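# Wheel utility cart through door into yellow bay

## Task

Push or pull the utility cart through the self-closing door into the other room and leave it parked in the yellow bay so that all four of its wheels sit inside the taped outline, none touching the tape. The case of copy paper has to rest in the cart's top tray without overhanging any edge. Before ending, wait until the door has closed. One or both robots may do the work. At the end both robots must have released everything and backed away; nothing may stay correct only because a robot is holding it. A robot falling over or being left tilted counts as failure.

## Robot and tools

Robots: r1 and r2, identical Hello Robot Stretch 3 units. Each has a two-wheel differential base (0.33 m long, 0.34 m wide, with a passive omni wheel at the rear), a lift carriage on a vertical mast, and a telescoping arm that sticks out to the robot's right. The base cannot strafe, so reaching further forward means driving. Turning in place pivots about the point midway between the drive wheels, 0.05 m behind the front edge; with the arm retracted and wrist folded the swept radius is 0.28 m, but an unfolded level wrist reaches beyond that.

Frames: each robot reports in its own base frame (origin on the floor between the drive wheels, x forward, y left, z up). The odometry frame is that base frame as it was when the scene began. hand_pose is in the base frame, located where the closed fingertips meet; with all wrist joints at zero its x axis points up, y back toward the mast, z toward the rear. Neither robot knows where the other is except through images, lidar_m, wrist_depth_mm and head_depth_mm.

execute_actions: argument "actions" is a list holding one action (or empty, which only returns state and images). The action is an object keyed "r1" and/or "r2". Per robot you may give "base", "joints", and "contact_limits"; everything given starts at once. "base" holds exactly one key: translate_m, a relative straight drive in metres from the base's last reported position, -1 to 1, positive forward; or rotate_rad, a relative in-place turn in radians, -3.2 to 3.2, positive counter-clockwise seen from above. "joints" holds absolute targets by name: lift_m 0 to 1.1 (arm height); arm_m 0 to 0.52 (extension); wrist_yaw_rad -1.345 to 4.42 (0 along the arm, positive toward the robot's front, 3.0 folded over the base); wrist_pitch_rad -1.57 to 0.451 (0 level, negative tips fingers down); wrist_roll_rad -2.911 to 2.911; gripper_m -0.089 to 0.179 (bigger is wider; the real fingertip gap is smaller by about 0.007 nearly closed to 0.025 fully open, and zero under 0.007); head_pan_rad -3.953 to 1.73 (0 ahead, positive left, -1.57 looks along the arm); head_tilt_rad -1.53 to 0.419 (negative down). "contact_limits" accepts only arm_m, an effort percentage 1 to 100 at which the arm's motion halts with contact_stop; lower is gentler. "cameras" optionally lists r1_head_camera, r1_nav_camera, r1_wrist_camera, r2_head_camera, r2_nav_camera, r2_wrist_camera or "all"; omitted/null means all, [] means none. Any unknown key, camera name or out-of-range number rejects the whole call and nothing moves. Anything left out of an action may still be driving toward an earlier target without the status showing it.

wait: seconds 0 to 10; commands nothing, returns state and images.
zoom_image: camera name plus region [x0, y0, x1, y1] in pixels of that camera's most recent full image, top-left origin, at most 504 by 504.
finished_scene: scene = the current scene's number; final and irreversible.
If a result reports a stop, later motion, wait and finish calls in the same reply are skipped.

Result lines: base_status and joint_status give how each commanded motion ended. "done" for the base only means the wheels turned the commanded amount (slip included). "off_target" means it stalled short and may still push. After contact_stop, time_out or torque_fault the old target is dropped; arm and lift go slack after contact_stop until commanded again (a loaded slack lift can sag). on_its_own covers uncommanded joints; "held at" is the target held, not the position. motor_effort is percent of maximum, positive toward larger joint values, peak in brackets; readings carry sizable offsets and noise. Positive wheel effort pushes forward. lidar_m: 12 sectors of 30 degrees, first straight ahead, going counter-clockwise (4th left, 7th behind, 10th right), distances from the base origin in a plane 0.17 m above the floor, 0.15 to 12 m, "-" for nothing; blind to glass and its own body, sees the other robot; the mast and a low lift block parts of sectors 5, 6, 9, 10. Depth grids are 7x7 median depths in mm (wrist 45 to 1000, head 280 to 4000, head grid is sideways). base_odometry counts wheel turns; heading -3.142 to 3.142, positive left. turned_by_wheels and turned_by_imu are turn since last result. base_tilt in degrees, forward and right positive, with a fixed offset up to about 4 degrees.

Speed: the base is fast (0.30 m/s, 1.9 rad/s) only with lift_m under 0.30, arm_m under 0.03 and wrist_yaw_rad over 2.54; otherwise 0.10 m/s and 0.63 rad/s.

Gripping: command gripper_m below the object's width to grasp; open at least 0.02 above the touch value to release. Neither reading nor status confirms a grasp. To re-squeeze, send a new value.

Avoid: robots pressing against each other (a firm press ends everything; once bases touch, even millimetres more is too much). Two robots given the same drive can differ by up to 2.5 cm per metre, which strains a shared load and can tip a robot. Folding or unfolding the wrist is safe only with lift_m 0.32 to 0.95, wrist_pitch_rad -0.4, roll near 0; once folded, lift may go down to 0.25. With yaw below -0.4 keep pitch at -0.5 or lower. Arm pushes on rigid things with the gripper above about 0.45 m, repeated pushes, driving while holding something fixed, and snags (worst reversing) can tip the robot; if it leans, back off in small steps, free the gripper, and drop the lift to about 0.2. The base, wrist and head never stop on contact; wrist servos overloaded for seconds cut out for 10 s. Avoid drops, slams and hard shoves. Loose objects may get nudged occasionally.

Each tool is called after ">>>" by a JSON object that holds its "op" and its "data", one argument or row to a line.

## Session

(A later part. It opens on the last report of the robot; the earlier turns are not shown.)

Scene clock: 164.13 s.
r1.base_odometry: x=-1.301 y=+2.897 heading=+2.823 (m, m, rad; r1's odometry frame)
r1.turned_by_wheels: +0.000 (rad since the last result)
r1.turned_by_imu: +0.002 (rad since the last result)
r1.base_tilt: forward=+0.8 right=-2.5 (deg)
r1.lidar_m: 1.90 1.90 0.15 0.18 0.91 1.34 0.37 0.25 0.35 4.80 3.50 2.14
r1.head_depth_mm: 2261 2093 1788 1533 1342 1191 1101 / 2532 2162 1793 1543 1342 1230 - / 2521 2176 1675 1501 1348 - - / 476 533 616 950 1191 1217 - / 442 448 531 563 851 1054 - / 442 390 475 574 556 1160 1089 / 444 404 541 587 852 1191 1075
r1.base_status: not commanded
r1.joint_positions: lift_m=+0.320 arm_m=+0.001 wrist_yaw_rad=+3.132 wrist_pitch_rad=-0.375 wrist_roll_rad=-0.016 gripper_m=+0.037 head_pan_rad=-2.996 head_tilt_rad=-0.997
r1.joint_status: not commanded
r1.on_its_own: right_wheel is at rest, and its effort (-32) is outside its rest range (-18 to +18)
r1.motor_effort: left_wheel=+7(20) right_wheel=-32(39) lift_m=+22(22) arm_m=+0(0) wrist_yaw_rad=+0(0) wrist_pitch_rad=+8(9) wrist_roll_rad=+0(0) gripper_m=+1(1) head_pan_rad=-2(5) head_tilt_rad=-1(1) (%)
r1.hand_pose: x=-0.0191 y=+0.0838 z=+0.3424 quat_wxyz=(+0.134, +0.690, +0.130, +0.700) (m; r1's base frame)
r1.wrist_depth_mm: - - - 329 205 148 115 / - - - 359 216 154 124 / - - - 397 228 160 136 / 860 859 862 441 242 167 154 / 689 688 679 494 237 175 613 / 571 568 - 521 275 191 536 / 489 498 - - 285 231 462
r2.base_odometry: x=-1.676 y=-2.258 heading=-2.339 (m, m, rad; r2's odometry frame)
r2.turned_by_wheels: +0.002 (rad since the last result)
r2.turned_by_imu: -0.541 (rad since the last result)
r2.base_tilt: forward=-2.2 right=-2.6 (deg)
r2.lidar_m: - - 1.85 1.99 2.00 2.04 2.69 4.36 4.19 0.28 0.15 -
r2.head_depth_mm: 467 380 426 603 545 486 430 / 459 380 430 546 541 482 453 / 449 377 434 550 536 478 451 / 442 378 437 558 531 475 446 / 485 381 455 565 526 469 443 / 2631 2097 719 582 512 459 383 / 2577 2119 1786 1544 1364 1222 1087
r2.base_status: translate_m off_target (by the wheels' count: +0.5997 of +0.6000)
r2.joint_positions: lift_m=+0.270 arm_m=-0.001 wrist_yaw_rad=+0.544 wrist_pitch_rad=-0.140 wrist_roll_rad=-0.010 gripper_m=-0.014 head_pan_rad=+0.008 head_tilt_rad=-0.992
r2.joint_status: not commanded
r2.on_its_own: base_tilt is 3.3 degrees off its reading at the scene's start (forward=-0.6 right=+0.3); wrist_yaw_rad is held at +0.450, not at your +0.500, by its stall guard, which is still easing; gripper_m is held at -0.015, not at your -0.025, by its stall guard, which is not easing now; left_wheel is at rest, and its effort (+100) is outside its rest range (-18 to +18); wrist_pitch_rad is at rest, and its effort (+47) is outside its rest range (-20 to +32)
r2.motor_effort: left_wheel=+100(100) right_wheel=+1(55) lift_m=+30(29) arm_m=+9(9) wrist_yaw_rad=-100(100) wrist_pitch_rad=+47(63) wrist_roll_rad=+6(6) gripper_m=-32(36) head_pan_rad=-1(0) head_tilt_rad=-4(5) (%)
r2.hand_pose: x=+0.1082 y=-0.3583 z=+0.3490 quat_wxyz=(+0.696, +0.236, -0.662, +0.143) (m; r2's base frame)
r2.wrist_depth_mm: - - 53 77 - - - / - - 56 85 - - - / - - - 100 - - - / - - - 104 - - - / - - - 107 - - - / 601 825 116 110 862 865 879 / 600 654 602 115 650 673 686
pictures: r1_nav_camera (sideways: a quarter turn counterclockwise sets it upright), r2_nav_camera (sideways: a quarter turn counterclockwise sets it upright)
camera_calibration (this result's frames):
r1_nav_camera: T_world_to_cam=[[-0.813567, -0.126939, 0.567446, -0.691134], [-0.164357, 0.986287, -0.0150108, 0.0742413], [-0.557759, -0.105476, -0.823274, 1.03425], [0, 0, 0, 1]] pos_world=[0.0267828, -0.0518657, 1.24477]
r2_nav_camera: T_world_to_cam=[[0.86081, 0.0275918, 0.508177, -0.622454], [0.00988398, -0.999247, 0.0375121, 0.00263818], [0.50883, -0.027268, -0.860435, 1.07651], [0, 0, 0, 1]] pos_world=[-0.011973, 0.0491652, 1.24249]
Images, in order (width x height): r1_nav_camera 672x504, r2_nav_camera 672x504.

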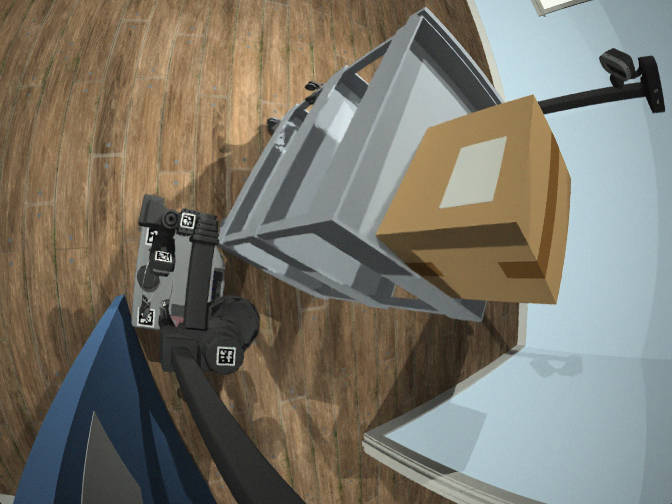

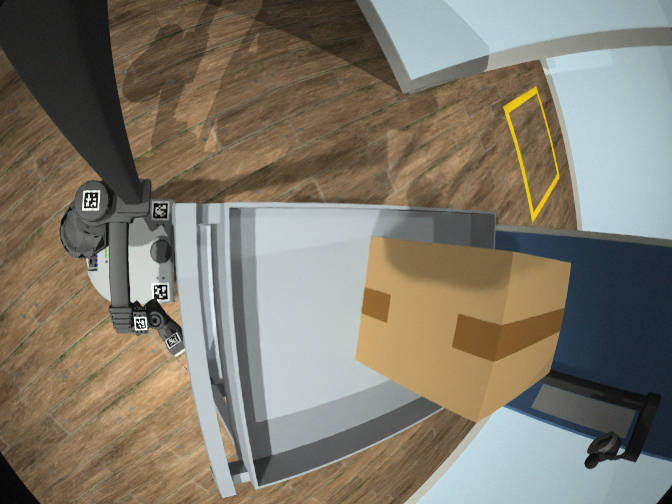

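>>> {"op": "execute_actions", "data": {
  "actions": [
    {"r2":{"base":{"translate_m":-0.12},"joints":{"wrist_yaw_rad":0.5,"gripper_m":-0.02}}}
  ],
  "cameras": []
}}

>>> {"op": "execute_actions", "data": {
  "actions": [
    {"r2":{"base":{"rotate_rad":0.3}}}
  ],
  "cameras": ["r2_nav_camera"]
}}

>>> {"op": "execute_actions", "data": {
  "actions": [
    {"r2":{"base":{"rotate_rad":0.25},"joints":{"wrist_yaw_rad":0.55}}}
  ],
  "cameras": ["r2_nav_camera","r1_nav_camera"]
}}

Scene clock: 168.87 s.
r1.base_odometry: x=-1.300 y=+2.897 heading=+2.823 (m, m, rad; r1's odometry frame)
r1.turned_by_wheels: +0.000 (rad since the last result)
r1.turned_by_imu: +0.000 (rad since the last result)
r1.base_tilt: forward=+0.9 right=-2.5 (deg)
r1.lidar_m: 1.89 1.90 0.15 0.18 0.91 1.34 0.50 0.38 0.37 4.78 3.52 2.13
r1.head_depth_mm: 2245 2093 1792 1537 1332 1191 1102 / 2519 2153 1792 1535 1338 1232 - / 2523 2160 1793 1532 1338 - - / 2469 2173 1786 1537 1344 1231 - / 2472 2166 664 916 1147 1218 - / 2463 2167 586 918 884 1110 1086 / 2455 438 506 558 850 1024 1069
r1.base_status: not commanded
r1.joint_positions: lift_m=+0.320 arm_m=+0.001 wrist_yaw_rad=+3.132 wrist_pitch_rad=-0.375 wrist_roll_rad=-0.016 gripper_m=+0.037 head_pan_rad=-2.996 head_tilt_rad=-0.997
r1.joint_status: not commanded
r1.motor_effort: left_wheel=+18(18) right_wheel=-1(22) lift_m=+22(22) arm_m=+0(0) wrist_yaw_rad=+0(0) wrist_pitch_rad=+9(8) wrist_roll_rad=+0(0) gripper_m=+0(0) head_pan_rad=-2(2) head_tilt_rad=-1(1) (%)
r1.hand_pose: x=-0.0191 y=+0.0838 z=+0.3424 quat_wxyz=(+0.134, +0.690, +0.130, +0.700) (m; r1's base frame)
r1.wrist_depth_mm: - - - 330 205 148 116 / - - - 359 216 155 124 / - - - 395 230 161 136 / 876 858 845 441 241 168 154 / 675 682 674 496 236 175 624 / 568 565 - 522 276 191 535 / 484 493 - - 284 230 461
r2.base_odometry: x=-1.593 y=-2.172 heading=-2.339 (m, m, rad; r2's odometry frame)
r2.turned_by_wheels: +0.000 (rad since the last result)
r2.turned_by_imu: -0.099 (rad since the last result)
r2.base_tilt: forward=-0.6 right=+0.2 (deg)
r2.lidar_m: - 1.57 1.60 1.98 1.93 1.94 2.40 4.26 4.30 0.31 0.15 -
r2.head_depth_mm: 404 365 441 556 520 466 392 / 402 374 455 558 518 466 453 / 401 386 470 561 517 464 659 / 399 396 486 569 514 463 511 / 1527 1738 648 568 513 467 504 / 1771 2021 1751 1512 500 430 394 / 2488 2061 1756 1526 1356 1223 1080
r2.base_status: done
r2.joint_positions: lift_m=+0.270 arm_m=+0.000 wrist_yaw_rad=+0.520 wrist_pitch_rad=-0.028 wrist_roll_rad=-0.005 gripper_m=-0.019 head_pan_rad=+0.008 head_tilt_rad=-0.992
r2.joint_status: wrist_yaw_rad off_target (ended at +0.520, target +0.500); the others done
r2.on_its_own: wrist_yaw_rad is at rest, and its effort (-23) is outside its rest range (-12 to +12)
r2.motor_effort: left_wheel=+4(65) right_wheel=-6(38) lift_m=+26(26) arm_m=+3(8) wrist_yaw_rad=-23(100) wrist_pitch_rad=+10(10) wrist_roll_rad=+4(4) gripper_m=-22(80) head_pan_rad=+0(1) head_tilt_rad=-4(4) (%)
r2.hand_pose: x=+0.1056 y=-0.3664 z=+0.3773 quat_wxyz=(+0.688, +0.191, -0.678, +0.172) (m; r2's base frame)
r2.wrist_depth_mm: - 53 65 88 - - - / - 68 72 94 - - - / - - - 114 - - - / - - - 118 - - - / - - - 121 - - - / 899 899 943 123 941 962 961 / 421 698 655 126 688 728 730
pictures: none
No camera images: the call's "cameras" was empty. Leave "cameras" out to get every camera's image.

Scene clock: 170.53 s.
r1.base_odometry: x=-1.300 y=+2.897 heading=+2.823 (m, m, rad; r1's odometry frame)
r1.turned_by_wheels: +0.000 (rad since the last result)
r1.turned_by_imu: +0.000 (rad since the last result)
r1.base_tilt: forward=+0.7 right=-2.5 (deg)
r1.lidar_m: 1.89 1.90 0.15 0.18 0.91 1.34 0.38 0.28 0.27 4.79 3.50 2.14
r1.head_depth_mm: 2259 2095 1782 1531 1337 1191 1104 / 2523 2156 1784 1536 1344 1228 - / 2544 2153 1798 1538 1349 - - / 2492 2161 625 859 1144 1221 - / 2450 423 508 571 866 1087 - / 442 385 451 519 821 794 1089 / 444 363 404 480 501 778 1074
r1.base_status: not commanded
r1.joint_positions: lift_m=+0.320 arm_m=+0.001 wrist_yaw_rad=+3.132 wrist_pitch_rad=-0.375 wrist_roll_rad=-0.016 gripper_m=+0.037 head_pan_rad=-2.996 head_tilt_rad=-0.997
r1.joint_status: not commanded
r1.motor_effort: left_wheel=+18(17) right_wheel=+0(1) lift_m=+22(21) arm_m=+0(0) wrist_yaw_rad=+0(0) wrist_pitch_rad=+9(9) wrist_roll_rad=+0(0) gripper_m=+0(1) head_pan_rad=-2(3) head_tilt_rad=-1(1) (%)
r1.hand_pose: x=-0.0191 y=+0.0838 z=+0.3424 quat_wxyz=(+0.134, +0.690, +0.130, +0.700) (m; r1's base frame)
r1.wrist_depth_mm: - - - 329 205 149 116 / - - - 359 215 154 125 / - - - 397 227 161 136 / 877 860 853 440 242 167 154 / 686 680 680 491 237 175 626 / 572 569 - 525 275 192 538 / 483 495 - - 287 229 464
r2.base_odometry: x=-1.593 y=-2.172 heading=-2.039 (m, m, rad; r2's odometry frame)
r2.turned_by_wheels: +0.300 (rad since the last result)
r2.turned_by_imu: +0.300 (rad since the last result)
r2.base_tilt: forward=-0.3 right=+0.4 (deg)
r2.lidar_m: 0.20 0.25 1.74 1.94 1.93 2.10 3.27 4.22 3.58 0.34 0.22 0.20
r2.head_depth_mm: 417 455 538 587 521 420 915 / 429 483 576 585 519 449 1088 / 1735 667 629 583 516 698 1105 / 2525 2082 641 581 515 745 1124 / 2502 2064 1774 558 472 1175 1120 / 2501 2060 1767 1535 471 1224 1109 / 2477 2055 1748 1531 1360 1221 1108
r2.base_status: done
r2.joint_positions: lift_m=+0.270 arm_m=+0.000 wrist_yaw_rad=+0.532 wrist_pitch_rad=-0.027 wrist_roll_rad=+0.000 gripper_m=-0.019 head_pan_rad=+0.008 head_tilt_rad=-0.992
r2.joint_status: not commanded
r2.on_its_own: wrist_yaw_rad is at rest, and its effort (-36) is outside its rest range (-12 to +12)
r2.motor_effort: left_wheel=+1(25) right_wheel=-6(38) lift_m=+26(26) arm_m=+0(2) wrist_yaw_rad=-36(100) wrist_pitch_rad=+9(10) wrist_roll_rad=+1(4) gripper_m=-24(30) head_pan_rad=+0(0) head_tilt_rad=-5(5) (%)
r2.hand_pose: x=+0.1082 y=-0.3651 z=+0.3776 quat_wxyz=(+0.685, +0.195, -0.679, +0.176) (m; r2's base frame)
r2.wrist_depth_mm: - 72 84 100 - - - / - 77 87 106 - - - / 762 715 - 116 - - - / 887 - - 119 - - - / 807 - - 122 - - - / 547 593 912 124 952 956 950 / 465 447 633 128 679 714 719
pictures: r2_nav_camera (sideways: a quarter turn counterclockwise sets it upright)
camera_calibration (this result's frames):
r2_nav_camera: T_world_to_cam=[[0.86081, 0.0275918, 0.508179, -0.622455], [0.0098839, -0.999247, 0.0375121, 0.00263817], [0.508831, -0.027268, -0.860434, 1.07651], [0, 0, 0, 1]] pos_world=[-0.0119729, 0.0491652, 1.24249]
Images, in order (width x height): r2_nav_camera 672x504.

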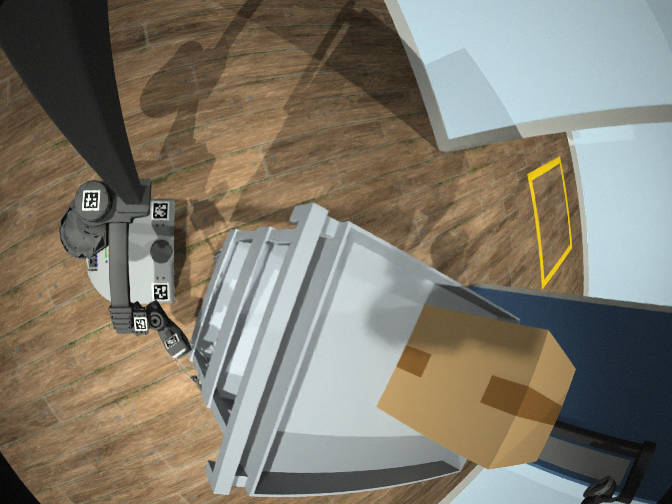

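Scene clock: 172.97 s.
r1.base_odometry: x=-1.300 y=+2.897 heading=+2.823 (m, m, rad; r1's odometry frame)
r1.turned_by_wheels: +0.000 (rad since the last result)
r1.turned_by_imu: +0.000 (rad since the last result)
r1.base_tilt: forward=+0.9 right=-2.3 (deg)
r1.lidar_m: 1.90 1.90 0.15 0.18 0.91 1.34 0.31 0.24 0.23 4.78 3.49 2.14
r1.head_depth_mm: 2232 2106 1787 1536 1340 1194 1107 / 2534 2159 1791 1540 1341 1231 - / 2529 2098 636 875 1299 - - / 2440 400 492 568 883 1199 - / 442 372 433 515 837 1031 - / 442 356 387 471 507 766 1090 / 444 351 350 472 511 781 1072
r1.base_status: not commanded
r1.joint_positions: lift_m=+0.320 arm_m=+0.001 wrist_yaw_rad=+3.133 wrist_pitch_rad=-0.375 wrist_roll_rad=-0.016 gripper_m=+0.037 head_pan_rad=-2.997 head_tilt_rad=-0.996
r1.joint_status: not commanded
r1.motor_effort: left_wheel=+17(18) right_wheel=+0(11) lift_m=+21(21) arm_m=+0(1) wrist_yaw_rad=+0(0) wrist_pitch_rad=+9(9) wrist_roll_rad=+0(0) gripper_m=+0(1) head_pan_rad=-2(2) head_tilt_rad=-1(1) (%)
r1.hand_pose: x=-0.0192 y=+0.0837 z=+0.3424 quat_wxyz=(+0.134, +0.690, +0.130, +0.700) (m; r1's base frame)
r1.wrist_depth_mm: - - - 330 204 148 116 / - - - 361 216 154 124 / - - - 393 229 161 136 / 870 859 841 442 242 168 155 / 677 687 684 499 237 176 614 / 572 570 - 518 275 191 535 / 483 494 - - 285 229 464
r2.base_odometry: x=-1.593 y=-2.172 heading=-1.789 (m, m, rad; r2's odometry frame)
r2.turned_by_wheels: +0.250 (rad since the last result)
r2.turned_by_imu: +0.219 (rad since the last result)
r2.base_tilt: forward=-0.3 right=+0.2 (deg)
r2.lidar_m: 0.28 1.60 1.96 1.92 1.94 2.38 4.25 4.29 3.14 0.33 0.26 0.25
r2.head_depth_mm: 2332 558 631 588 519 489 978 / 2558 2111 659 586 471 778 1092 / 2545 2110 643 582 460 1018 1121 / 2545 2095 1789 545 749 1144 1124 / 2486 2072 1774 524 1341 1226 1121 / 1547 1799 1763 1532 1359 1226 1115 / 1465 1722 1747 1537 1358 1216 1107
r2.base_status: done
r2.joint_positions: lift_m=+0.270 arm_m=+0.000 wrist_yaw_rad=+0.499 wrist_pitch_rad=-0.032 wrist_roll_rad=+0.001 gripper_m=-0.019 head_pan_rad=+0.008 head_tilt_rad=-0.992
r2.joint_status: wrist_yaw_rad off_target (ended at +0.499, target +0.550)
r2.on_its_own: wrist_yaw_rad is held at +0.501, not at your +0.550, by its stall guard, which is not easing now
r2.motor_effort: left_wheel=-4(26) right_wheel=+7(52) lift_m=+26(26) arm_m=+4(9) wrist_yaw_rad=+1(100) wrist_pitch_rad=+11(13) wrist_roll_rad=+1(1) gripper_m=-22(28) head_pan_rad=+1(0) head_tilt_rad=-5(4) (%)
r2.hand_pose: x=+0.1007 y=-0.3688 z=+0.3763 quat_wxyz=(+0.688, +0.186, -0.682, +0.163) (m; r2's base frame)
r2.wrist_depth_mm: - 77 85 96 - - - / 103 81 90 99 - - - / - 853 - 109 - - - / - - - 112 - - - / - 842 - 115 - - - / 570 609 601 118 - 927 939 / 459 461 491 122 679 709 712
pictures: r1_nav_camera (sideways: a quarter turn counterclockwise sets it upright), r2_nav_camera (sideways: a quarter turn counterclockwise sets it upright)
camera_calibration (this result's frames):
r1_nav_camera: T_world_to_cam=[[-0.813359, -0.126613, 0.567817, -0.691619], [-0.164014, 0.986344, -0.0150018, 0.0742275], [-0.558164, -0.105332, -0.823018, 1.03392], [0, 0, 0, 1]] pos_world=[0.0267389, -0.0518767, 1.24476]
r2_nav_camera: T_world_to_cam=[[0.86081, 0.0275918, 0.508178, -0.622455], [0.00988393, -0.999247, 0.0375121, 0.00263817], [0.508831, -0.027268, -0.860434, 1.07651], [0, 0, 0, 1]] pos_world=[-0.0119729, 0.0491652, 1.24249]
Images, in order (width x height): r1_nav_camera 672x504, r2_nav_camera 672x504.

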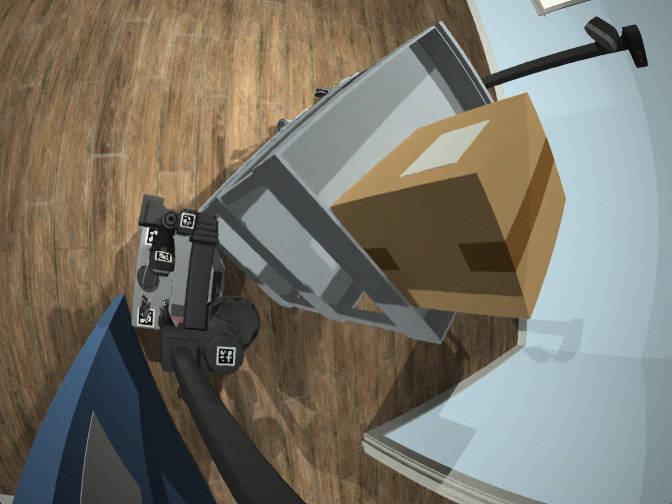

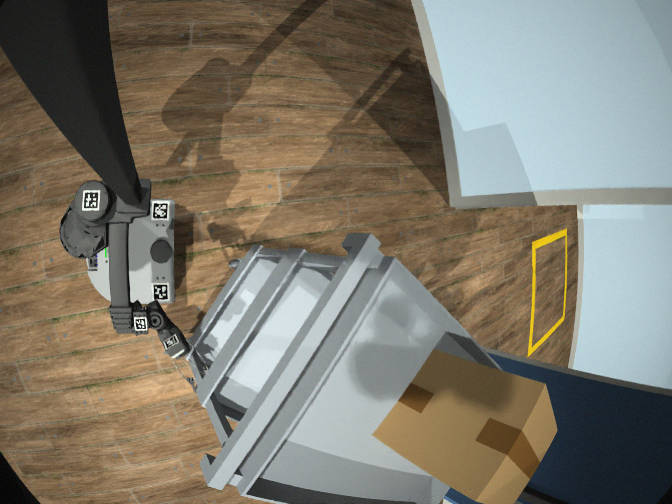

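>>> {"op": "execute_actions", "data": {
  "actions": [
    {"r2":{"base":{"translate_m":-0.9}}}
  ],
  "cameras": ["r2_nav_camera"]
}}

Scene clock: 185.70 s.
r1.base_odometry: x=-1.300 y=+2.897 heading=+2.823 (m, m, rad; r1's odometry frame)
r1.turned_by_wheels: +0.000 (rad since the last result)
r1.turned_by_imu: +0.002 (rad since the last result)
r1.base_tilt: forward=+0.9 right=-2.4 (deg)
r1.lidar_m: 1.89 1.90 0.15 0.18 0.91 1.34 2.15 2.85 0.96 1.00 3.49 2.14
r1.head_depth_mm: 2258 2098 1793 1535 1337 1188 1102 / 2536 2148 1801 1530 1344 1232 - / 2525 2164 1787 1540 1349 - - / 2502 2165 1796 1541 1337 1231 - / 2466 2166 1801 1548 1347 1210 - / 2474 2159 1800 1533 1343 1192 1090 / 2450 2170 1803 1532 1347 1194 1075
r1.base_status: not commanded
r1.joint_positions: lift_m=+0.320 arm_m=+0.001 wrist_yaw_rad=+3.133 wrist_pitch_rad=-0.375 wrist_roll_rad=-0.016 gripper_m=+0.037 head_pan_rad=-2.997 head_tilt_rad=-0.996
r1.joint_status: not commanded
r1.motor_effort: left_wheel=+17(17) right_wheel=+0(0) lift_m=+22(22) arm_m=+0(0) wrist_yaw_rad=+0(1) wrist_pitch_rad=+9(9) wrist_roll_rad=+0(0) gripper_m=+0(1) head_pan_rad=-2(2) head_tilt_rad=-1(1) (%)
r1.hand_pose: x=-0.0192 y=+0.0837 z=+0.3424 quat_wxyz=(+0.134, +0.690, +0.130, +0.700) (m; r1's base frame)
r1.wrist_depth_mm: - - - 330 205 148 116 / - - - 358 217 154 125 / - - - 393 229 161 136 / 869 870 855 446 241 168 154 / 688 685 671 503 238 175 615 / 568 570 - 516 277 191 536 / 488 497 - - 284 230 464
r2.base_odometry: x=-1.398 y=-1.293 heading=-1.789 (m, m, rad; r2's odometry frame)
r2.turned_by_wheels: +0.000 (rad since the last result)
r2.turned_by_imu: -0.003 (rad since the last result)
r2.base_tilt: forward=-0.4 right=+0.0 (deg)
r2.lidar_m: 0.28 2.50 1.96 1.78 1.79 2.20 3.35 3.38 3.31 2.99 0.27 0.26
r2.head_depth_mm: 474 539 626 588 489 700 1087 / 2343 597 654 586 468 799 1108 / 2552 2052 667 584 488 1072 1120 / 2517 2089 633 580 779 1178 1126 / 2455 2071 1779 523 998 1208 1123 / 2293 2053 1763 1513 1355 1222 1112 / 2288 2039 1759 1531 1363 1218 1111
r2.base_status: done
r2.joint_positions: lift_m=+0.270 arm_m=+0.000 wrist_yaw_rad=+0.714 wrist_pitch_rad=-0.031 wrist_roll_rad=+0.001 gripper_m=-0.019 head_pan_rad=+0.008 head_tilt_rad=-0.992
r2.joint_status: not commanded
r2.on_its_own: wrist_yaw_rad is held at +0.697, not at your +0.550, by its stall guard, which is not easing now; wrist_yaw_rad is at rest, and its effort (-17) is outside its rest range (-12 to +12)
r2.motor_effort: left_wheel=+1(11) right_wheel=-3(24) lift_m=+26(26) arm_m=+2(4) wrist_yaw_rad=-17(58) wrist_pitch_rad=+11(11) wrist_roll_rad=+1(1) gripper_m=-23(26) head_pan_rad=+0(1) head_tilt_rad=-4(4) (%)
r2.hand_pose: x=+0.1457 y=-0.3378 z=+0.3766 quat_wxyz=(+0.666, +0.258, -0.658, +0.236) (m; r2's base frame)
r2.wrist_depth_mm: 85 88 95 102 - - - / 92 92 97 105 - - - / - - - 113 - - - / - - - 117 - - - / - - 715 120 - - - / 597 605 613 123 930 930 968 / 462 459 426 126 680 709 713
pictures: r2_nav_camera (sideways: a quarter turn counterclockwise sets it upright)
camera_calibration (this result's frames):
r2_nav_camera: T_world_to_cam=[[0.86081, 0.0275916, 0.508179, -0.622455], [0.00988372, -0.999247, 0.0375121, 0.00263818], [0.508831, -0.0272681, -0.860434, 1.07651], [0, 0, 0, 1]] pos_world=[-0.0119729, 0.0491652, 1.24249]
Images, in order (width x height): r2_nav_camera 672x504.

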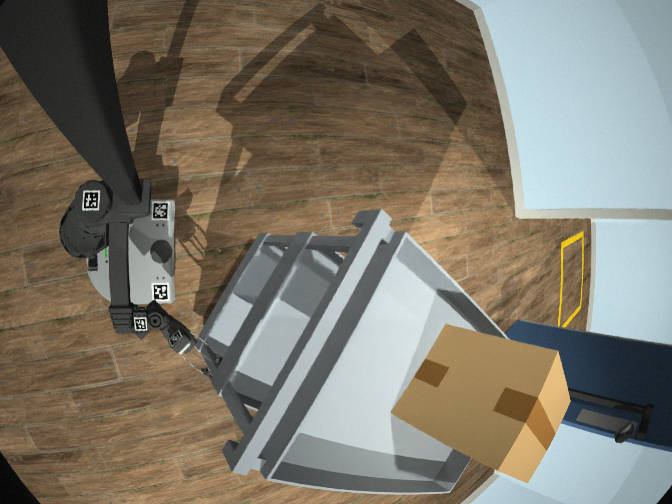

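>>> {"op": "execute_actions", "data": {
  "actions": [
    {"r2":{"base":{"translate_m":-0.3},"joints":{"arm_m":0.35}}}
  ],
  "cameras": []
}}

>>> {"op": "execute_actions", "data": {
  "actions": [
    {"r2":{"base":{"translate_m":0.3},"joints":{"wrist_yaw_rad":0.8}}}
  ],
  "cameras": ["r2_nav_camera"]
}}

Scene clock: 192.80 s.
r1.base_odometry: x=-1.300 y=+2.897 heading=+2.823 (m, m, rad; r1's odometry frame)
r1.turned_by_wheels: +0.000 (rad since the last result)
r1.turned_by_imu: +0.001 (rad since the last result)
r1.base_tilt: forward=+0.9 right=-2.3 (deg)
r1.lidar_m: 1.89 1.90 0.15 0.18 0.91 1.34 2.15 2.85 1.29 1.24 3.51 2.14
r1.head_depth_mm: 2258 2104 1782 1540 1347 1192 1100 / 2531 2151 1797 1541 1341 1235 - / 2522 2165 1792 1537 1342 - - / 2518 2163 1798 1542 1340 1234 - / 2497 2159 1794 1530 1341 1211 - / 2472 2174 1798 1538 1344 1198 1092 / 2448 2161 1798 1543 1344 1193 1074
r1.base_status: not commanded
r1.joint_positions: lift_m=+0.320 arm_m=+0.001 wrist_yaw_rad=+3.133 wrist_pitch_rad=-0.375 wrist_roll_rad=-0.016 gripper_m=+0.037 head_pan_rad=-2.997 head_tilt_rad=-0.996
r1.joint_status: not commanded
r1.motor_effort: left_wheel=+17(17) right_wheel=+1(0) lift_m=+22(22) arm_m=+0(0) wrist_yaw_rad=+0(1) wrist_pitch_rad=+9(9) wrist_roll_rad=+0(0) gripper_m=+0(0) head_pan_rad=-2(2) head_tilt_rad=-1(1) (%)
r1.hand_pose: x=-0.0192 y=+0.0837 z=+0.3424 quat_wxyz=(+0.134, +0.690, +0.130, +0.700) (m; r1's base frame)
r1.wrist_depth_mm: - - - 331 205 148 116 / - - - 360 218 155 124 / - - - 397 230 161 136 / 889 858 845 450 241 168 154 / 689 671 681 499 236 176 619 / 578 572 - 521 276 191 540 / 476 498 - - 284 229 468
r2.base_odometry: x=-1.333 y=-1.000 heading=-1.789 (m, m, rad; r2's odometry frame)
r2.turned_by_wheels: +0.000 (rad since the last result)
r2.turned_by_imu: +0.000 (rad since the last result)
r2.base_tilt: forward=-0.5 right=+0.1 (deg)
r2.lidar_m: 2.73 2.80 1.90 1.73 1.74 2.13 3.05 3.08 3.36 0.48 0.25 0.30
r2.head_depth_mm: 2130 753 650 579 844 781 1094 / 2476 2004 1011 985 895 1037 1094 / 2530 2105 1791 1529 1332 1231 1120 / 2519 2085 1773 1544 1371 1231 1118 / 2514 2071 1762 1549 1361 1226 1121 / 2462 2073 1773 1535 1363 1221 1111 / 2451 2037 1748 1531 1361 1224 1112
r2.base_status: done
r2.joint_positions: lift_m=+0.270 arm_m=+0.350 wrist_yaw_rad=+0.802 wrist_pitch_rad=-0.027 wrist_roll_rad=+0.001 gripper_m=-0.019 head_pan_rad=+0.008 head_tilt_rad=-0.992
r2.joint_status: all done
r2.on_its_own: wrist_yaw_rad is held at +0.796, not at your +0.550, by its stall guard, which is not easing now
r2.motor_effort: left_wheel=+2(16) right_wheel=-3(20) lift_m=+26(26) arm_m=+3(5) wrist_yaw_rad=-6(58) wrist_pitch_rad=+9(11) wrist_roll_rad=+1(1) gripper_m=-20(26) head_pan_rad=+0(1) head_tilt_rad=-4(4) (%)
r2.hand_pose: x=+0.1623 y=-0.6723 z=+0.3777 quat_wxyz=(+0.655, +0.285, -0.647, +0.267) (m; r2's base frame)
r2.wrist_depth_mm: - 63 75 95 - - - / - 72 82 100 - - - / - - - 116 - - - / - - - 118 - - - / - - - 122 - - - / 545 910 956 125 939 942 941 / 462 443 672 127 682 710 723
pictures: none
No camera images: the call's "cameras" was empty. Leave "cameras" out to get every camera's image.

Scene clock: 196.83 s.
r1.base_odometry: x=-1.300 y=+2.897 heading=+2.823 (m, m, rad; r1's odometry frame)
r1.turned_by_wheels: +0.000 (rad since the last result)
r1.turned_by_imu: +0.001 (rad since the last result)
r1.base_tilt: forward=+0.9 right=-2.6 (deg)
r1.lidar_m: 1.89 1.90 0.15 0.18 0.91 1.34 2.15 2.85 1.04 1.11 3.51 2.13
r1.head_depth_mm: 2255 2103 1789 1539 1339 1196 1102 / 2523 2144 1795 1535 1344 1232 - / 2505 2155 1787 1535 1346 - - / 2503 2159 1797 1535 1344 1231 - / 2482 2167 1797 1539 1347 1215 - / 2467 2166 1798 1542 1344 1196 1088 / 2452 2177 1798 1540 1347 1196 1074
r1.base_status: not commanded
r1.joint_positions: lift_m=+0.320 arm_m=+0.001 wrist_yaw_rad=+3.133 wrist_pitch_rad=-0.375 wrist_roll_rad=-0.016 gripper_m=+0.037 head_pan_rad=-2.997 head_tilt_rad=-0.996
r1.joint_status: not commanded
r1.motor_effort: left_wheel=+17(18) right_wheel=+1(0) lift_m=+22(22) arm_m=+0(1) wrist_yaw_rad=+0(1) wrist_pitch_rad=+9(9) wrist_roll_rad=+0(0) gripper_m=-1(1) head_pan_rad=-2(2) head_tilt_rad=-1(2) (%)
r1.hand_pose: x=-0.0192 y=+0.0837 z=+0.3424 quat_wxyz=(+0.134, +0.690, +0.130, +0.700) (m; r1's base frame)
r1.wrist_depth_mm: - - - 331 205 148 116 / - - - 359 216 155 125 / - - - 396 230 161 136 / 872 840 850 443 242 168 154 / 685 677 667 502 236 175 621 / 564 568 - 522 277 191 542 / 486 503 - - 284 230 459
r2.base_odometry: x=-1.398 y=-1.293 heading=-1.789 (m, m, rad; r2's odometry frame)
r2.turned_by_wheels: +0.000 (rad since the last result)
r2.turned_by_imu: +0.000 (rad since the last result)
r2.base_tilt: forward=-0.3 right=+0.2 (deg)
r2.lidar_m: 0.37 2.50 1.96 1.78 1.79 2.19 3.35 3.36 3.30 0.23 0.23 0.25
r2.head_depth_mm: 420 431 464 504 492 748 707 / 2361 526 579 565 826 777 975 / 2531 2094 644 631 875 1088 1119 / 2504 2082 1704 1453 1309 1229 1122 / 2447 2075 1768 1539 1368 1228 1120 / 2326 2063 1753 1537 1362 1221 1112 / 2267 2045 1750 1526 1353 1216 1105
r2.base_status: done
r2.joint_positions: lift_m=+0.270 arm_m=+0.350 wrist_yaw_rad=+0.751 wrist_pitch_rad=-0.025 wrist_roll_rad=+0.020 gripper_m=-0.019 head_pan_rad=+0.008 head_tilt_rad=-0.992
r2.joint_status: wrist_yaw_rad off_target (ended at +0.751, target +0.800)
r2.on_its_own: wrist_yaw_rad is held at +0.745, not at your +0.800, by its stall guard, which is not easing now
r2.motor_effort: left_wheel=-6(24) right_wheel=+9(34) lift_m=+26(26) arm_m=+1(3) wrist_yaw_rad=-6(61) wrist_pitch_rad=+9(9) wrist_roll_rad=-9(8) gripper_m=-21(26) head_pan_rad=+0(0) head_tilt_rad=-4(4) (%)
r2.hand_pose: x=+0.1529 y=-0.6817 z=+0.3783 quat_wxyz=(+0.655, +0.270, -0.661, +0.248) (m; r2's base frame)
r2.wrist_depth_mm: - - - 66 - - - / - 67 67 86 - - - / - - - 114 - - - / - - - 117 - - - / - - - 120 - - - / 938 948 - 123 920 937 920 / 716 717 681 127 676 705 699
pictures: r2_nav_camera (sideways: a quarter turn counterclockwise sets it upright)
camera_calibration (this result's frames):
r2_nav_camera: T_world_to_cam=[[0.86081, 0.0275917, 0.508178, -0.622455], [0.0098838, -0.999247, 0.0375121, 0.00263817], [0.508831, -0.0272681, -0.860434, 1.07651], [0, 0, 0, 1]] pos_world=[-0.0119729, 0.0491652, 1.24249]
Images, in order (width x height): r2_nav_camera 672x504.

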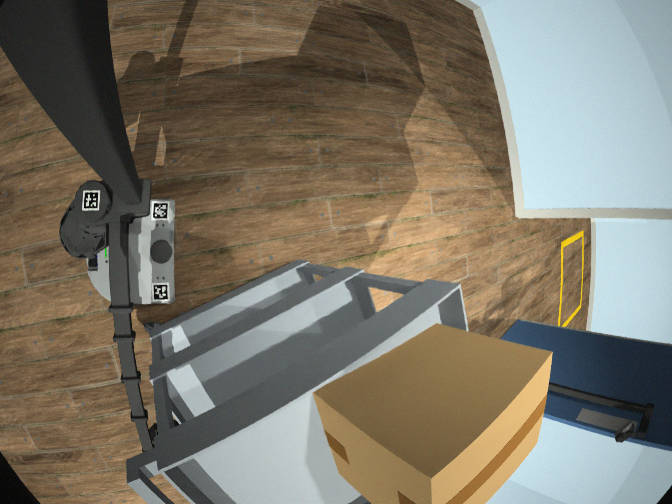

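>>> {"op": "execute_actions", "data": {
  "actions": [
    {"r2":{"base":{"rotate_rad":0.5},"joints":{"wrist_yaw_rad":1.3}}}
  ],
  "cameras": ["r2_nav_camera"]
}}

>>> {"op": "execute_actions", "data": {
  "actions": [
    {"r2":{"joints":{"arm_m":0.1}}}
  ],
  "cameras": ["r2_nav_camera"]
}}

Scene clock: 200.93 s.
r1.base_odometry: x=-1.300 y=+2.897 heading=+2.823 (m, m, rad; r1's odometry frame)
r1.turned_by_wheels: +0.000 (rad since the last result)
r1.turned_by_imu: +0.001 (rad since the last result)
r1.base_tilt: forward=+0.8 right=-2.3 (deg)
r1.lidar_m: 1.90 1.91 0.15 0.18 0.91 1.34 2.15 2.85 1.07 4.79 3.50 2.13
r1.head_depth_mm: 2263 2094 1795 1532 1341 1193 1106 / 2516 2181 1797 1536 1341 1230 - / 2512 2169 1790 1539 1339 - - / 2508 2154 1801 1528 1344 1231 - / 2485 2157 1802 1546 1350 1214 - / 2460 2162 1793 1546 1344 1192 1087 / 2448 2171 1808 1540 1345 1192 1074
r1.base_status: not commanded
r1.joint_positions: lift_m=+0.320 arm_m=+0.001 wrist_yaw_rad=+3.133 wrist_pitch_rad=-0.375 wrist_roll_rad=-0.016 gripper_m=+0.037 head_pan_rad=-2.997 head_tilt_rad=-0.996
r1.joint_status: not commanded
r1.motor_effort: left_wheel=+17(17) right_wheel=+1(0) lift_m=+22(22) arm_m=+0(0) wrist_yaw_rad=+0(0) wrist_pitch_rad=+9(9) wrist_roll_rad=+0(0) gripper_m=-2(1) head_pan_rad=-2(2) head_tilt_rad=-1(1) (%)
r1.hand_pose: x=-0.0192 y=+0.0837 z=+0.3424 quat_wxyz=(+0.134, +0.690, +0.130, +0.700) (m; r1's base frame)
r1.wrist_depth_mm: - - - 328 205 148 116 / - - - 357 216 154 124 / - - - 399 230 161 136 / 840 862 855 452 241 168 154 / 693 683 677 506 237 176 623 / 566 560 - 518 276 191 535 / 491 500 - - 284 228 465
r2.base_odometry: x=-1.398 y=-1.293 heading=-1.290 (m, m, rad; r2's odometry frame)
r2.turned_by_wheels: +0.499 (rad since the last result)
r2.turned_by_imu: +0.499 (rad since the last result)
r2.base_tilt: forward=-0.4 right=+0.2 (deg)
r2.lidar_m: 0.35 1.99 1.78 1.79 2.15 3.35 3.37 3.34 2.99 3.00 0.16 0.18
r2.head_depth_mm: 407 411 496 576 520 468 399 / 494 505 528 576 503 487 1090 / 2376 730 654 607 847 797 1093 / 2395 816 1012 1212 1307 1229 1122 / 2452 2064 1777 1539 1362 1230 1124 / 2487 2064 1758 1541 1363 1224 1110 / 2474 2057 1770 1527 1358 1218 1109
r2.base_status: done
r2.joint_positions: lift_m=+0.270 arm_m=+0.350 wrist_yaw_rad=+1.277 wrist_pitch_rad=-0.023 wrist_roll_rad=+0.004 gripper_m=-0.019 head_pan_rad=+0.008 head_tilt_rad=-0.992
r2.joint_status: wrist_yaw_rad off_target (ended at +1.277, target +1.300)
r2.on_its_own: wrist_yaw_rad is at rest, and its effort (+27) is outside its rest range (-12 to +12)
r2.motor_effort: left_wheel=-11(51) right_wheel=+13(65) lift_m=+26(26) arm_m=+2(5) wrist_yaw_rad=+27(100) wrist_pitch_rad=+8(9) wrist_roll_rad=-1(23) gripper_m=-20(33) head_pan_rad=+0(0) head_tilt_rad=-5(4) (%)
r2.hand_pose: x=+0.2233 y=-0.5689 z=+0.3787 quat_wxyz=(+0.572, +0.429, -0.564, +0.414) (m; r2's base frame)
r2.wrist_depth_mm: - 79 88 99 - - - / 86 83 91 103 - - - / - - - 114 - - - / - - - 117 - - - / - - - 120 - - - / 574 611 640 122 951 968 935 / 471 470 523 127 676 721 724
pictures: r2_nav_camera (sideways: a quarter turn counterclockwise sets it upright)
camera_calibration (this result's frames):
r2_nav_camera: T_world_to_cam=[[0.86081, 0.0275923, 0.508178, -0.622455], [0.00988452, -0.999247, 0.0375121, 0.00263817], [0.508831, -0.0272677, -0.860435, 1.07651], [0, 0, 0, 1]] pos_world=[-0.011973, 0.0491652, 1.24249]
Images, in order (width x height): r2_nav_camera 672x504.

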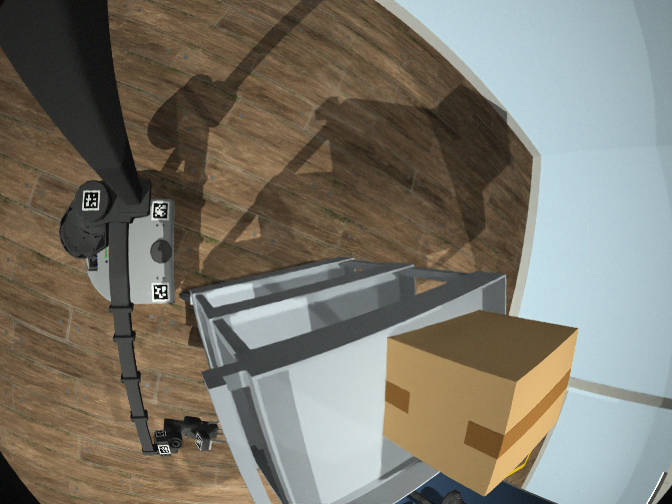

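Scene clock: 204.00 s.
r1.base_odometry: x=-1.300 y=+2.897 heading=+2.823 (m, m, rad; r1's odometry frame)
r1.turned_by_wheels: +0.000 (rad since the last result)
r1.turned_by_imu: +0.000 (rad since the last result)
r1.base_tilt: forward=+0.8 right=-2.5 (deg)
r1.lidar_m: 1.90 1.90 0.15 0.18 0.91 1.35 2.15 1.19 1.14 4.80 3.48 2.14
r1.head_depth_mm: 2250 2097 1787 1529 1343 1192 1105 / 2524 2166 1796 1536 1343 1224 - / 2514 2164 1794 1540 1343 - - / 2511 2155 1794 1535 1344 1234 - / 2484 2174 1795 1535 1342 1214 - / 2464 2174 1808 1542 1345 1190 1091 / 2461 2175 1800 1535 1353 1194 1073
r1.base_status: not commanded
r1.joint_positions: lift_m=+0.320 arm_m=+0.001 wrist_yaw_rad=+3.133 wrist_pitch_rad=-0.375 wrist_roll_rad=-0.016 gripper_m=+0.037 head_pan_rad=-2.997 head_tilt_rad=-0.996
r1.joint_status: not commanded
r1.motor_effort: left_wheel=+17(18) right_wheel=+0(0) lift_m=+22(22) arm_m=+0(0) wrist_yaw_rad=+0(0) wrist_pitch_rad=+9(9) wrist_roll_rad=+0(0) gripper_m=+0(0) head_pan_rad=-2(2) head_tilt_rad=-1(1) (%)
r1.hand_pose: x=-0.0192 y=+0.0837 z=+0.3424 quat_wxyz=(+0.134, +0.690, +0.130, +0.700) (m; r1's base frame)
r1.wrist_depth_mm: - - - 331 205 149 116 / - - - 361 217 154 124 / - - - 401 228 161 136 / 878 863 839 443 243 167 153 / 703 672 684 506 236 175 620 / 572 568 - 521 277 191 534 / 485 493 - - 282 230 466
r2.base_odometry: x=-1.398 y=-1.293 heading=-1.290 (m, m, rad; r2's odometry frame)
r2.turned_by_wheels: +0.000 (rad since the last result)
r2.turned_by_imu: +0.001 (rad since the last result)
r2.base_tilt: forward=-0.4 right=+0.0 (deg)
r2.lidar_m: 0.21 0.23 1.78 1.78 2.15 3.34 3.36 3.36 2.99 3.02 0.27 0.21
r2.head_depth_mm: 419 469 647 587 520 748 1154 / 425 480 582 584 519 709 1120 / 427 494 601 583 524 730 1120 / 436 508 621 583 502 784 1127 / 2306 678 647 579 511 832 1123 / 2500 2052 1724 557 463 1189 1109 / 2481 2047 1741 1522 1337 1201 1107
r2.base_status: not commanded
r2.joint_positions: lift_m=+0.270 arm_m=+0.100 wrist_yaw_rad=+1.212 wrist_pitch_rad=-0.025 wrist_roll_rad=+0.004 gripper_m=-0.019 head_pan_rad=+0.008 head_tilt_rad=-0.992
r2.joint_status: all done
r2.on_its_own: wrist_yaw_rad is held at +1.239, not at your +1.300, by its stall guard, which is still easing
r2.motor_effort: left_wheel=-8(17) right_wheel=+7(20) lift_m=+26(26) arm_m=-5(5) wrist_yaw_rad=+31(60) wrist_pitch_rad=+9(9) wrist_roll_rad=-1(1) gripper_m=-20(23) head_pan_rad=+0(0) head_tilt_rad=-4(5) (%)
r2.hand_pose: x=+0.2179 y=-0.3352 z=+0.3781 quat_wxyz=(+0.585, +0.411, -0.577, +0.394) (m; r2's base frame)
r2.wrist_depth_mm: 87 90 96 102 - - - / 89 92 99 105 - - - / - - - 115 - - - / - - - 118 - - - / - - 707 121 - - - / 614 612 646 124 947 952 944 / 469 472 450 128 681 716 716
pictures: r2_nav_camera (sideways: a quarter turn counterclockwise sets it upright)
camera_calibration (this result's frames):
r2_nav_camera: T_world_to_cam=[[0.86081, 0.0275923, 0.508178, -0.622455], [0.00988451, -0.999247, 0.0375121, 0.00263817], [0.508831, -0.0272677, -0.860435, 1.07651], [0, 0, 0, 1]] pos_world=[-0.011973, 0.0491652, 1.24249]
Images, in order (width x height): r2_nav_camera 672x504.

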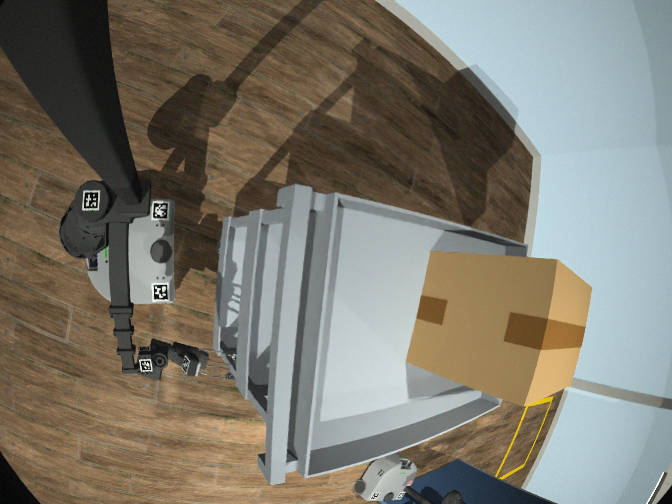

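>>> {"op": "execute_actions", "data": {
  "actions": [
    {"r2":{"base":{"rotate_rad":-0.25},"joints":{"arm_m":0,"wrist_yaw_rad":1.0}}}
  ],
  "cameras": []
}}

>>> {"op": "execute_actions", "data": {
  "actions": [
    {"r2":{"base":{"rotate_rad":-0.25}}}
  ],
  "cameras": ["r2_nav_camera"]
}}

>>> {"op": "execute_actions", "data": {
  "actions": [
    {"r2":{"base":{"translate_m":0.3},"joints":{"wrist_yaw_rad":0.7}}}
  ],
  "cameras": ["r2_nav_camera"]
}}

Scene clock: 208.37 s.
r1.base_odometry: x=-1.300 y=+2.897 heading=+2.823 (m, m, rad; r1's odometry frame)
r1.turned_by_wheels: +0.000 (rad since the last result)
r1.turned_by_imu: +0.001 (rad since the last result)
r1.base_tilt: forward=+0.9 right=-2.5 (deg)
r1.lidar_m: 1.90 1.89 0.15 0.18 0.91 1.34 2.15 1.39 1.13 4.77 3.50 2.14
r1.head_depth_mm: 2254 2102 1793 1529 1343 1190 1104 / 2532 2156 1787 1530 1345 1232 - / 2510 2171 1796 1533 1343 - - / 2501 2166 1790 1532 1347 1229 - / 2498 2153 1801 1542 1344 1211 - / 2470 2169 1793 1538 1352 1195 1091 / 2450 2172 1801 1542 1350 1193 1073
r1.base_status: not commanded
r1.joint_positions: lift_m=+0.320 arm_m=+0.001 wrist_yaw_rad=+3.133 wrist_pitch_rad=-0.375 wrist_roll_rad=-0.016 gripper_m=+0.037 head_pan_rad=-2.997 head_tilt_rad=-0.996
r1.joint_status: not commanded
r1.motor_effort: left_wheel=+17(17) right_wheel=+0(0) lift_m=+22(22) arm_m=-1(0) wrist_yaw_rad=+0(0) wrist_pitch_rad=+9(9) wrist_roll_rad=+0(0) gripper_m=+0(2) head_pan_rad=-2(2) head_tilt_rad=-1(1) (%)
r1.hand_pose: x=-0.0192 y=+0.0837 z=+0.3424 quat_wxyz=(+0.134, +0.690, +0.130, +0.700) (m; r1's base frame)
r1.wrist_depth_mm: - - - 330 205 149 116 / - - - 359 217 154 124 / - - - 396 229 161 136 / 859 848 839 444 241 168 154 / 687 677 674 499 236 175 613 / 572 567 - 523 277 193 533 / 480 497 - - 285 229 460
r2.base_odometry: x=-1.398 y=-1.293 heading=-1.540 (m, m, rad; r2's odometry frame)
r2.turned_by_wheels: -0.250 (rad since the last result)
r2.turned_by_imu: -0.251 (rad since the last result)
r2.base_tilt: forward=-0.4 right=+0.2 (deg)
r2.lidar_m: - 0.15 0.20 1.78 1.90 2.76 3.34 3.57 3.04 2.99 0.21 0.15
r2.head_depth_mm: 2579 754 665 588 519 459 1113 / 414 448 658 586 518 450 1133 / 400 416 511 581 516 440 1107 / 397 420 517 582 515 431 1103 / 395 424 525 579 513 423 1094 / 393 430 532 576 510 474 1083 / 403 655 644 553 502 471 1080
r2.base_status: done
r2.joint_positions: lift_m=+0.270 arm_m=+0.000 wrist_yaw_rad=+0.991 wrist_pitch_rad=-0.026 wrist_roll_rad=+0.004 gripper_m=-0.019 head_pan_rad=+0.008 head_tilt_rad=-0.992
r2.joint_status: all done
r2.motor_effort: left_wheel=+2(32) right_wheel=-3(46) lift_m=+26(26) arm_m=-4(7) wrist_yaw_rad=+10(100) wrist_pitch_rad=+9(9) wrist_roll_rad=-1(1) gripper_m=-22(28) head_pan_rad=+0(0) head_tilt_rad=-4(5) (%)
r2.hand_pose: x=+0.1924 y=-0.2855 z=+0.3779 quat_wxyz=(+0.626, +0.345, -0.619, +0.327) (m; r2's base frame)
r2.wrist_depth_mm: - 73 85 100 - - - / 85 78 88 105 - - - / - - - 116 - - - / - - - 118 - - - / - - - 121 - - - / 557 600 920 124 - 922 950 / 467 469 646 128 684 718 719
pictures: none
No camera images: the call's "cameras" was empty. Leave "cameras" out to get every camera's image.

Scene clock: 210.10 s.
r1.base_odometry: x=-1.300 y=+2.897 heading=+2.823 (m, m, rad; r1's odometry frame)
r1.turned_by_wheels: +0.000 (rad since the last result)
r1.turned_by_imu: +0.000 (rad since the last result)
r1.base_tilt: forward=+0.8 right=-2.4 (deg)
r1.lidar_m: 1.90 1.90 0.15 0.18 0.91 1.34 2.15 2.85 1.13 4.78 3.51 2.14
r1.head_depth_mm: 2260 2092 1800 1528 1343 1189 1107 / 2521 2157 1791 1536 1343 1232 - / 2527 2150 1801 1539 1343 - - / 2500 2168 1799 1546 1344 1236 - / 2495 2171 1798 1536 1344 1212 - / 2472 2189 1794 1542 1347 1195 1092 / 2454 2182 1806 1534 1341 1195 1076
r1.base_status: not commanded
r1.joint_positions: lift_m=+0.320 arm_m=+0.001 wrist_yaw_rad=+3.133 wrist_pitch_rad=-0.375 wrist_roll_rad=-0.016 gripper_m=+0.037 head_pan_rad=-2.997 head_tilt_rad=-0.996
r1.joint_status: not commanded
r1.motor_effort: left_wheel=+17(17) right_wheel=+0(0) lift_m=+22(22) arm_m=+0(1) wrist_yaw_rad=+1(0) wrist_pitch_rad=+9(9) wrist_roll_rad=+0(0) gripper_m=-1(1) head_pan_rad=-2(2) head_tilt_rad=-1(1) (%)
r1.hand_pose: x=-0.0192 y=+0.0837 z=+0.3424 quat_wxyz=(+0.134, +0.690, +0.130, +0.700) (m; r1's base frame)
r1.wrist_depth_mm: - - - 330 203 149 116 / - - - 359 216 154 125 / - - - 395 230 161 136 / 890 845 857 441 242 168 154 / 694 683 674 502 237 175 622 / 577 561 - 523 274 191 535 / 484 497 - - 284 230 461
r2.base_odometry: x=-1.398 y=-1.293 heading=-1.790 (m, m, rad; r2's odometry frame)
r2.turned_by_wheels: -0.250 (rad since the last result)
r2.turned_by_imu: -0.251 (rad since the last result)
r2.base_tilt: forward=-0.4 right=+0.2 (deg)
r2.lidar_m: - - 0.15 1.78 1.79 2.19 3.34 3.38 3.31 2.99 0.16 0.15
r2.head_depth_mm: 2111 1878 630 581 520 481 1081 / 2394 734 667 586 518 472 366 / 2394 369 495 573 516 464 451 / 399 357 438 551 514 462 427 / 395 354 430 549 513 461 538 / 392 351 423 543 511 459 435 / 390 349 415 543 510 458 428
r2.base_status: done
r2.joint_positions: lift_m=+0.270 arm_m=+0.000 wrist_yaw_rad=+0.988 wrist_pitch_rad=-0.027 wrist_roll_rad=+0.004 gripper_m=-0.019 head_pan_rad=+0.008 head_tilt_rad=-0.992
r2.joint_status: not commanded
r2.on_its_own: wrist_yaw_rad is at rest, and its effort (+14) is outside its rest range (-12 to +12)
r2.motor_effort: left_wheel=+3(24) right_wheel=+2(27) lift_m=+26(26) arm_m=+1(4) wrist_yaw_rad=+14(85) wrist_pitch_rad=+9(9) wrist_roll_rad=-1(1) gripper_m=-23(27) head_pan_rad=+0(0) head_tilt_rad=-4(4) (%)
r2.hand_pose: x=+0.1920 y=-0.2855 z=+0.3778 quat_wxyz=(+0.626, +0.344, -0.619, +0.326) (m; r2's base frame)
r2.wrist_depth_mm: - 60 72 92 - - - / - 65 78 98 - - - / - - - 115 - - - / - - - 118 - - - / - - - 122 - - - / 533 932 918 126 943 936 939 / 467 645 673 126 681 713 723
pictures: r2_nav_camera (sideways: a quarter turn counterclockwise sets it upright)
camera_calibration (this result's frames):
r2_nav_camera: T_world_to_cam=[[0.860807, 0.0275864, 0.508183, -0.622461], [0.00987755, -0.999247, 0.0375121, 0.0026382], [0.508835, -0.0272711, -0.860432, 1.07651], [0, 0, 0, 1]] pos_world=[-0.0119723, 0.0491653, 1.24249]
Images, in order (width x height): r2_nav_camera 672x504.

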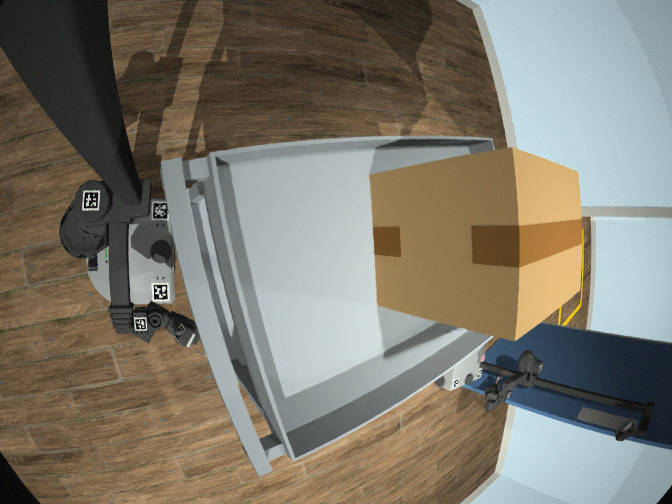

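Scene clock: 214.07 s.
r1.base_odometry: x=-1.300 y=+2.897 heading=+2.823 (m, m, rad; r1's odometry frame)
r1.turned_by_wheels: +0.000 (rad since the last result)
r1.turned_by_imu: +0.001 (rad since the last result)
r1.base_tilt: forward=+0.8 right=-2.4 (deg)
r1.lidar_m: 1.90 1.90 0.15 0.18 0.91 1.35 2.16 1.02 0.84 4.79 3.49 2.14
r1.head_depth_mm: 2249 2093 1796 1543 1340 1194 1103 / 2511 2159 1795 1534 1343 1229 - / 2508 2152 1793 1541 1343 - - / 2516 2145 1797 1541 1346 1234 - / 2465 2159 1808 1540 1339 1219 - / 2464 2156 1806 1545 1350 1191 1090 / 2456 2162 1808 1540 1343 1194 1077
r1.base_status: not commanded
r1.joint_positions: lift_m=+0.320 arm_m=+0.001 wrist_yaw_rad=+3.133 wrist_pitch_rad=-0.375 wrist_roll_rad=-0.016 gripper_m=+0.037 head_pan_rad=-2.997 head_tilt_rad=-0.996
r1.joint_status: not commanded
r1.motor_effort: left_wheel=+18(17) right_wheel=+0(1) lift_m=+22(22) arm_m=+0(1) wrist_yaw_rad=+0(0) wrist_pitch_rad=+9(9) wrist_roll_rad=+0(0) gripper_m=+0(1) head_pan_rad=-2(2) head_tilt_rad=-1(1) (%)
r1.hand_pose: x=-0.0192 y=+0.0837 z=+0.3424 quat_wxyz=(+0.134, +0.690, +0.130, +0.700) (m; r1's base frame)
r1.wrist_depth_mm: - - - 331 205 148 116 / - - - 361 216 155 124 / - - - 400 230 160 136 / 863 849 847 442 242 168 154 / 695 679 677 498 238 175 620 / 573 566 - 521 276 190 535 / 486 498 - - 286 230 464
r2.base_odometry: x=-1.463 y=-1.586 heading=-1.790 (m, m, rad; r2's odometry frame)
r2.turned_by_wheels: +0.000 (rad since the last result)
r2.turned_by_imu: +0.001 (rad since the last result)
r2.base_tilt: forward=-0.3 right=+0.2 (deg)
r2.lidar_m: - - 2.02 1.83 1.84 2.25 3.64 3.68 3.27 0.32 0.15 -
r2.head_depth_mm: 406 344 398 578 520 466 442 / 403 345 400 519 520 465 439 / 400 345 402 521 516 463 438 / 398 347 404 525 514 463 431 / 395 346 406 528 513 461 427 / 1978 352 574 565 504 459 424 / 2022 2044 1754 1525 1334 1187 1075
r2.base_status: done
r2.joint_positions: lift_m=+0.270 arm_m=+0.000 wrist_yaw_rad=+0.608 wrist_pitch_rad=-0.026 wrist_roll_rad=+0.004 gripper_m=-0.019 head_pan_rad=+0.008 head_tilt_rad=-0.992
r2.joint_status: wrist_yaw_rad off_target (ended at +0.608, target +0.700)
r2.on_its_own: wrist_yaw_rad is held at +0.635, not at your +0.700, by its stall guard, which is still easing
r2.motor_effort: left_wheel=+7(40) right_wheel=+6(22) lift_m=+26(26) arm_m=+0(3) wrist_yaw_rad=+30(100) wrist_pitch_rad=+9(9) wrist_roll_rad=-1(1) gripper_m=-25(28) head_pan_rad=-1(0) head_tilt_rad=-4(4) (%)
r2.hand_pose: x=+0.1245 y=-0.3548 z=+0.3779 quat_wxyz=(+0.676, +0.221, -0.673, +0.202) (m; r2's base frame)
r2.wrist_depth_mm: - - 50 71 - - - / - 82 62 79 - - - / - - - 115 - - - / - - - 117 - - - / - - - 120 - - - / 919 940 925 123 940 956 947 / 700 707 691 127 656 716 722
pictures: r2_nav_camera (sideways: a quarter turn counterclockwise sets it upright)
camera_calibration (this result's frames):
r2_nav_camera: T_world_to_cam=[[0.860808, 0.0275878, 0.508181, -0.622459], [0.00987913, -0.999247, 0.0375121, 0.0026382], [0.508834, -0.0272704, -0.860433, 1.07651], [0, 0, 0, 1]] pos_world=[-0.0119725, 0.0491653, 1.24249]
Images, in order (width x height): r2_nav_camera 672x504.

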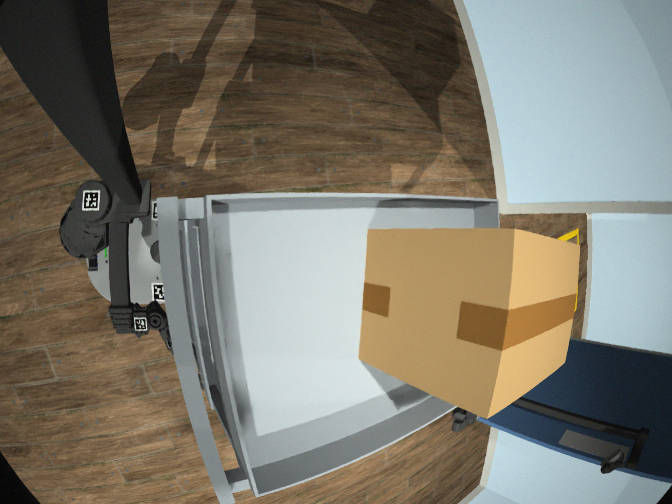

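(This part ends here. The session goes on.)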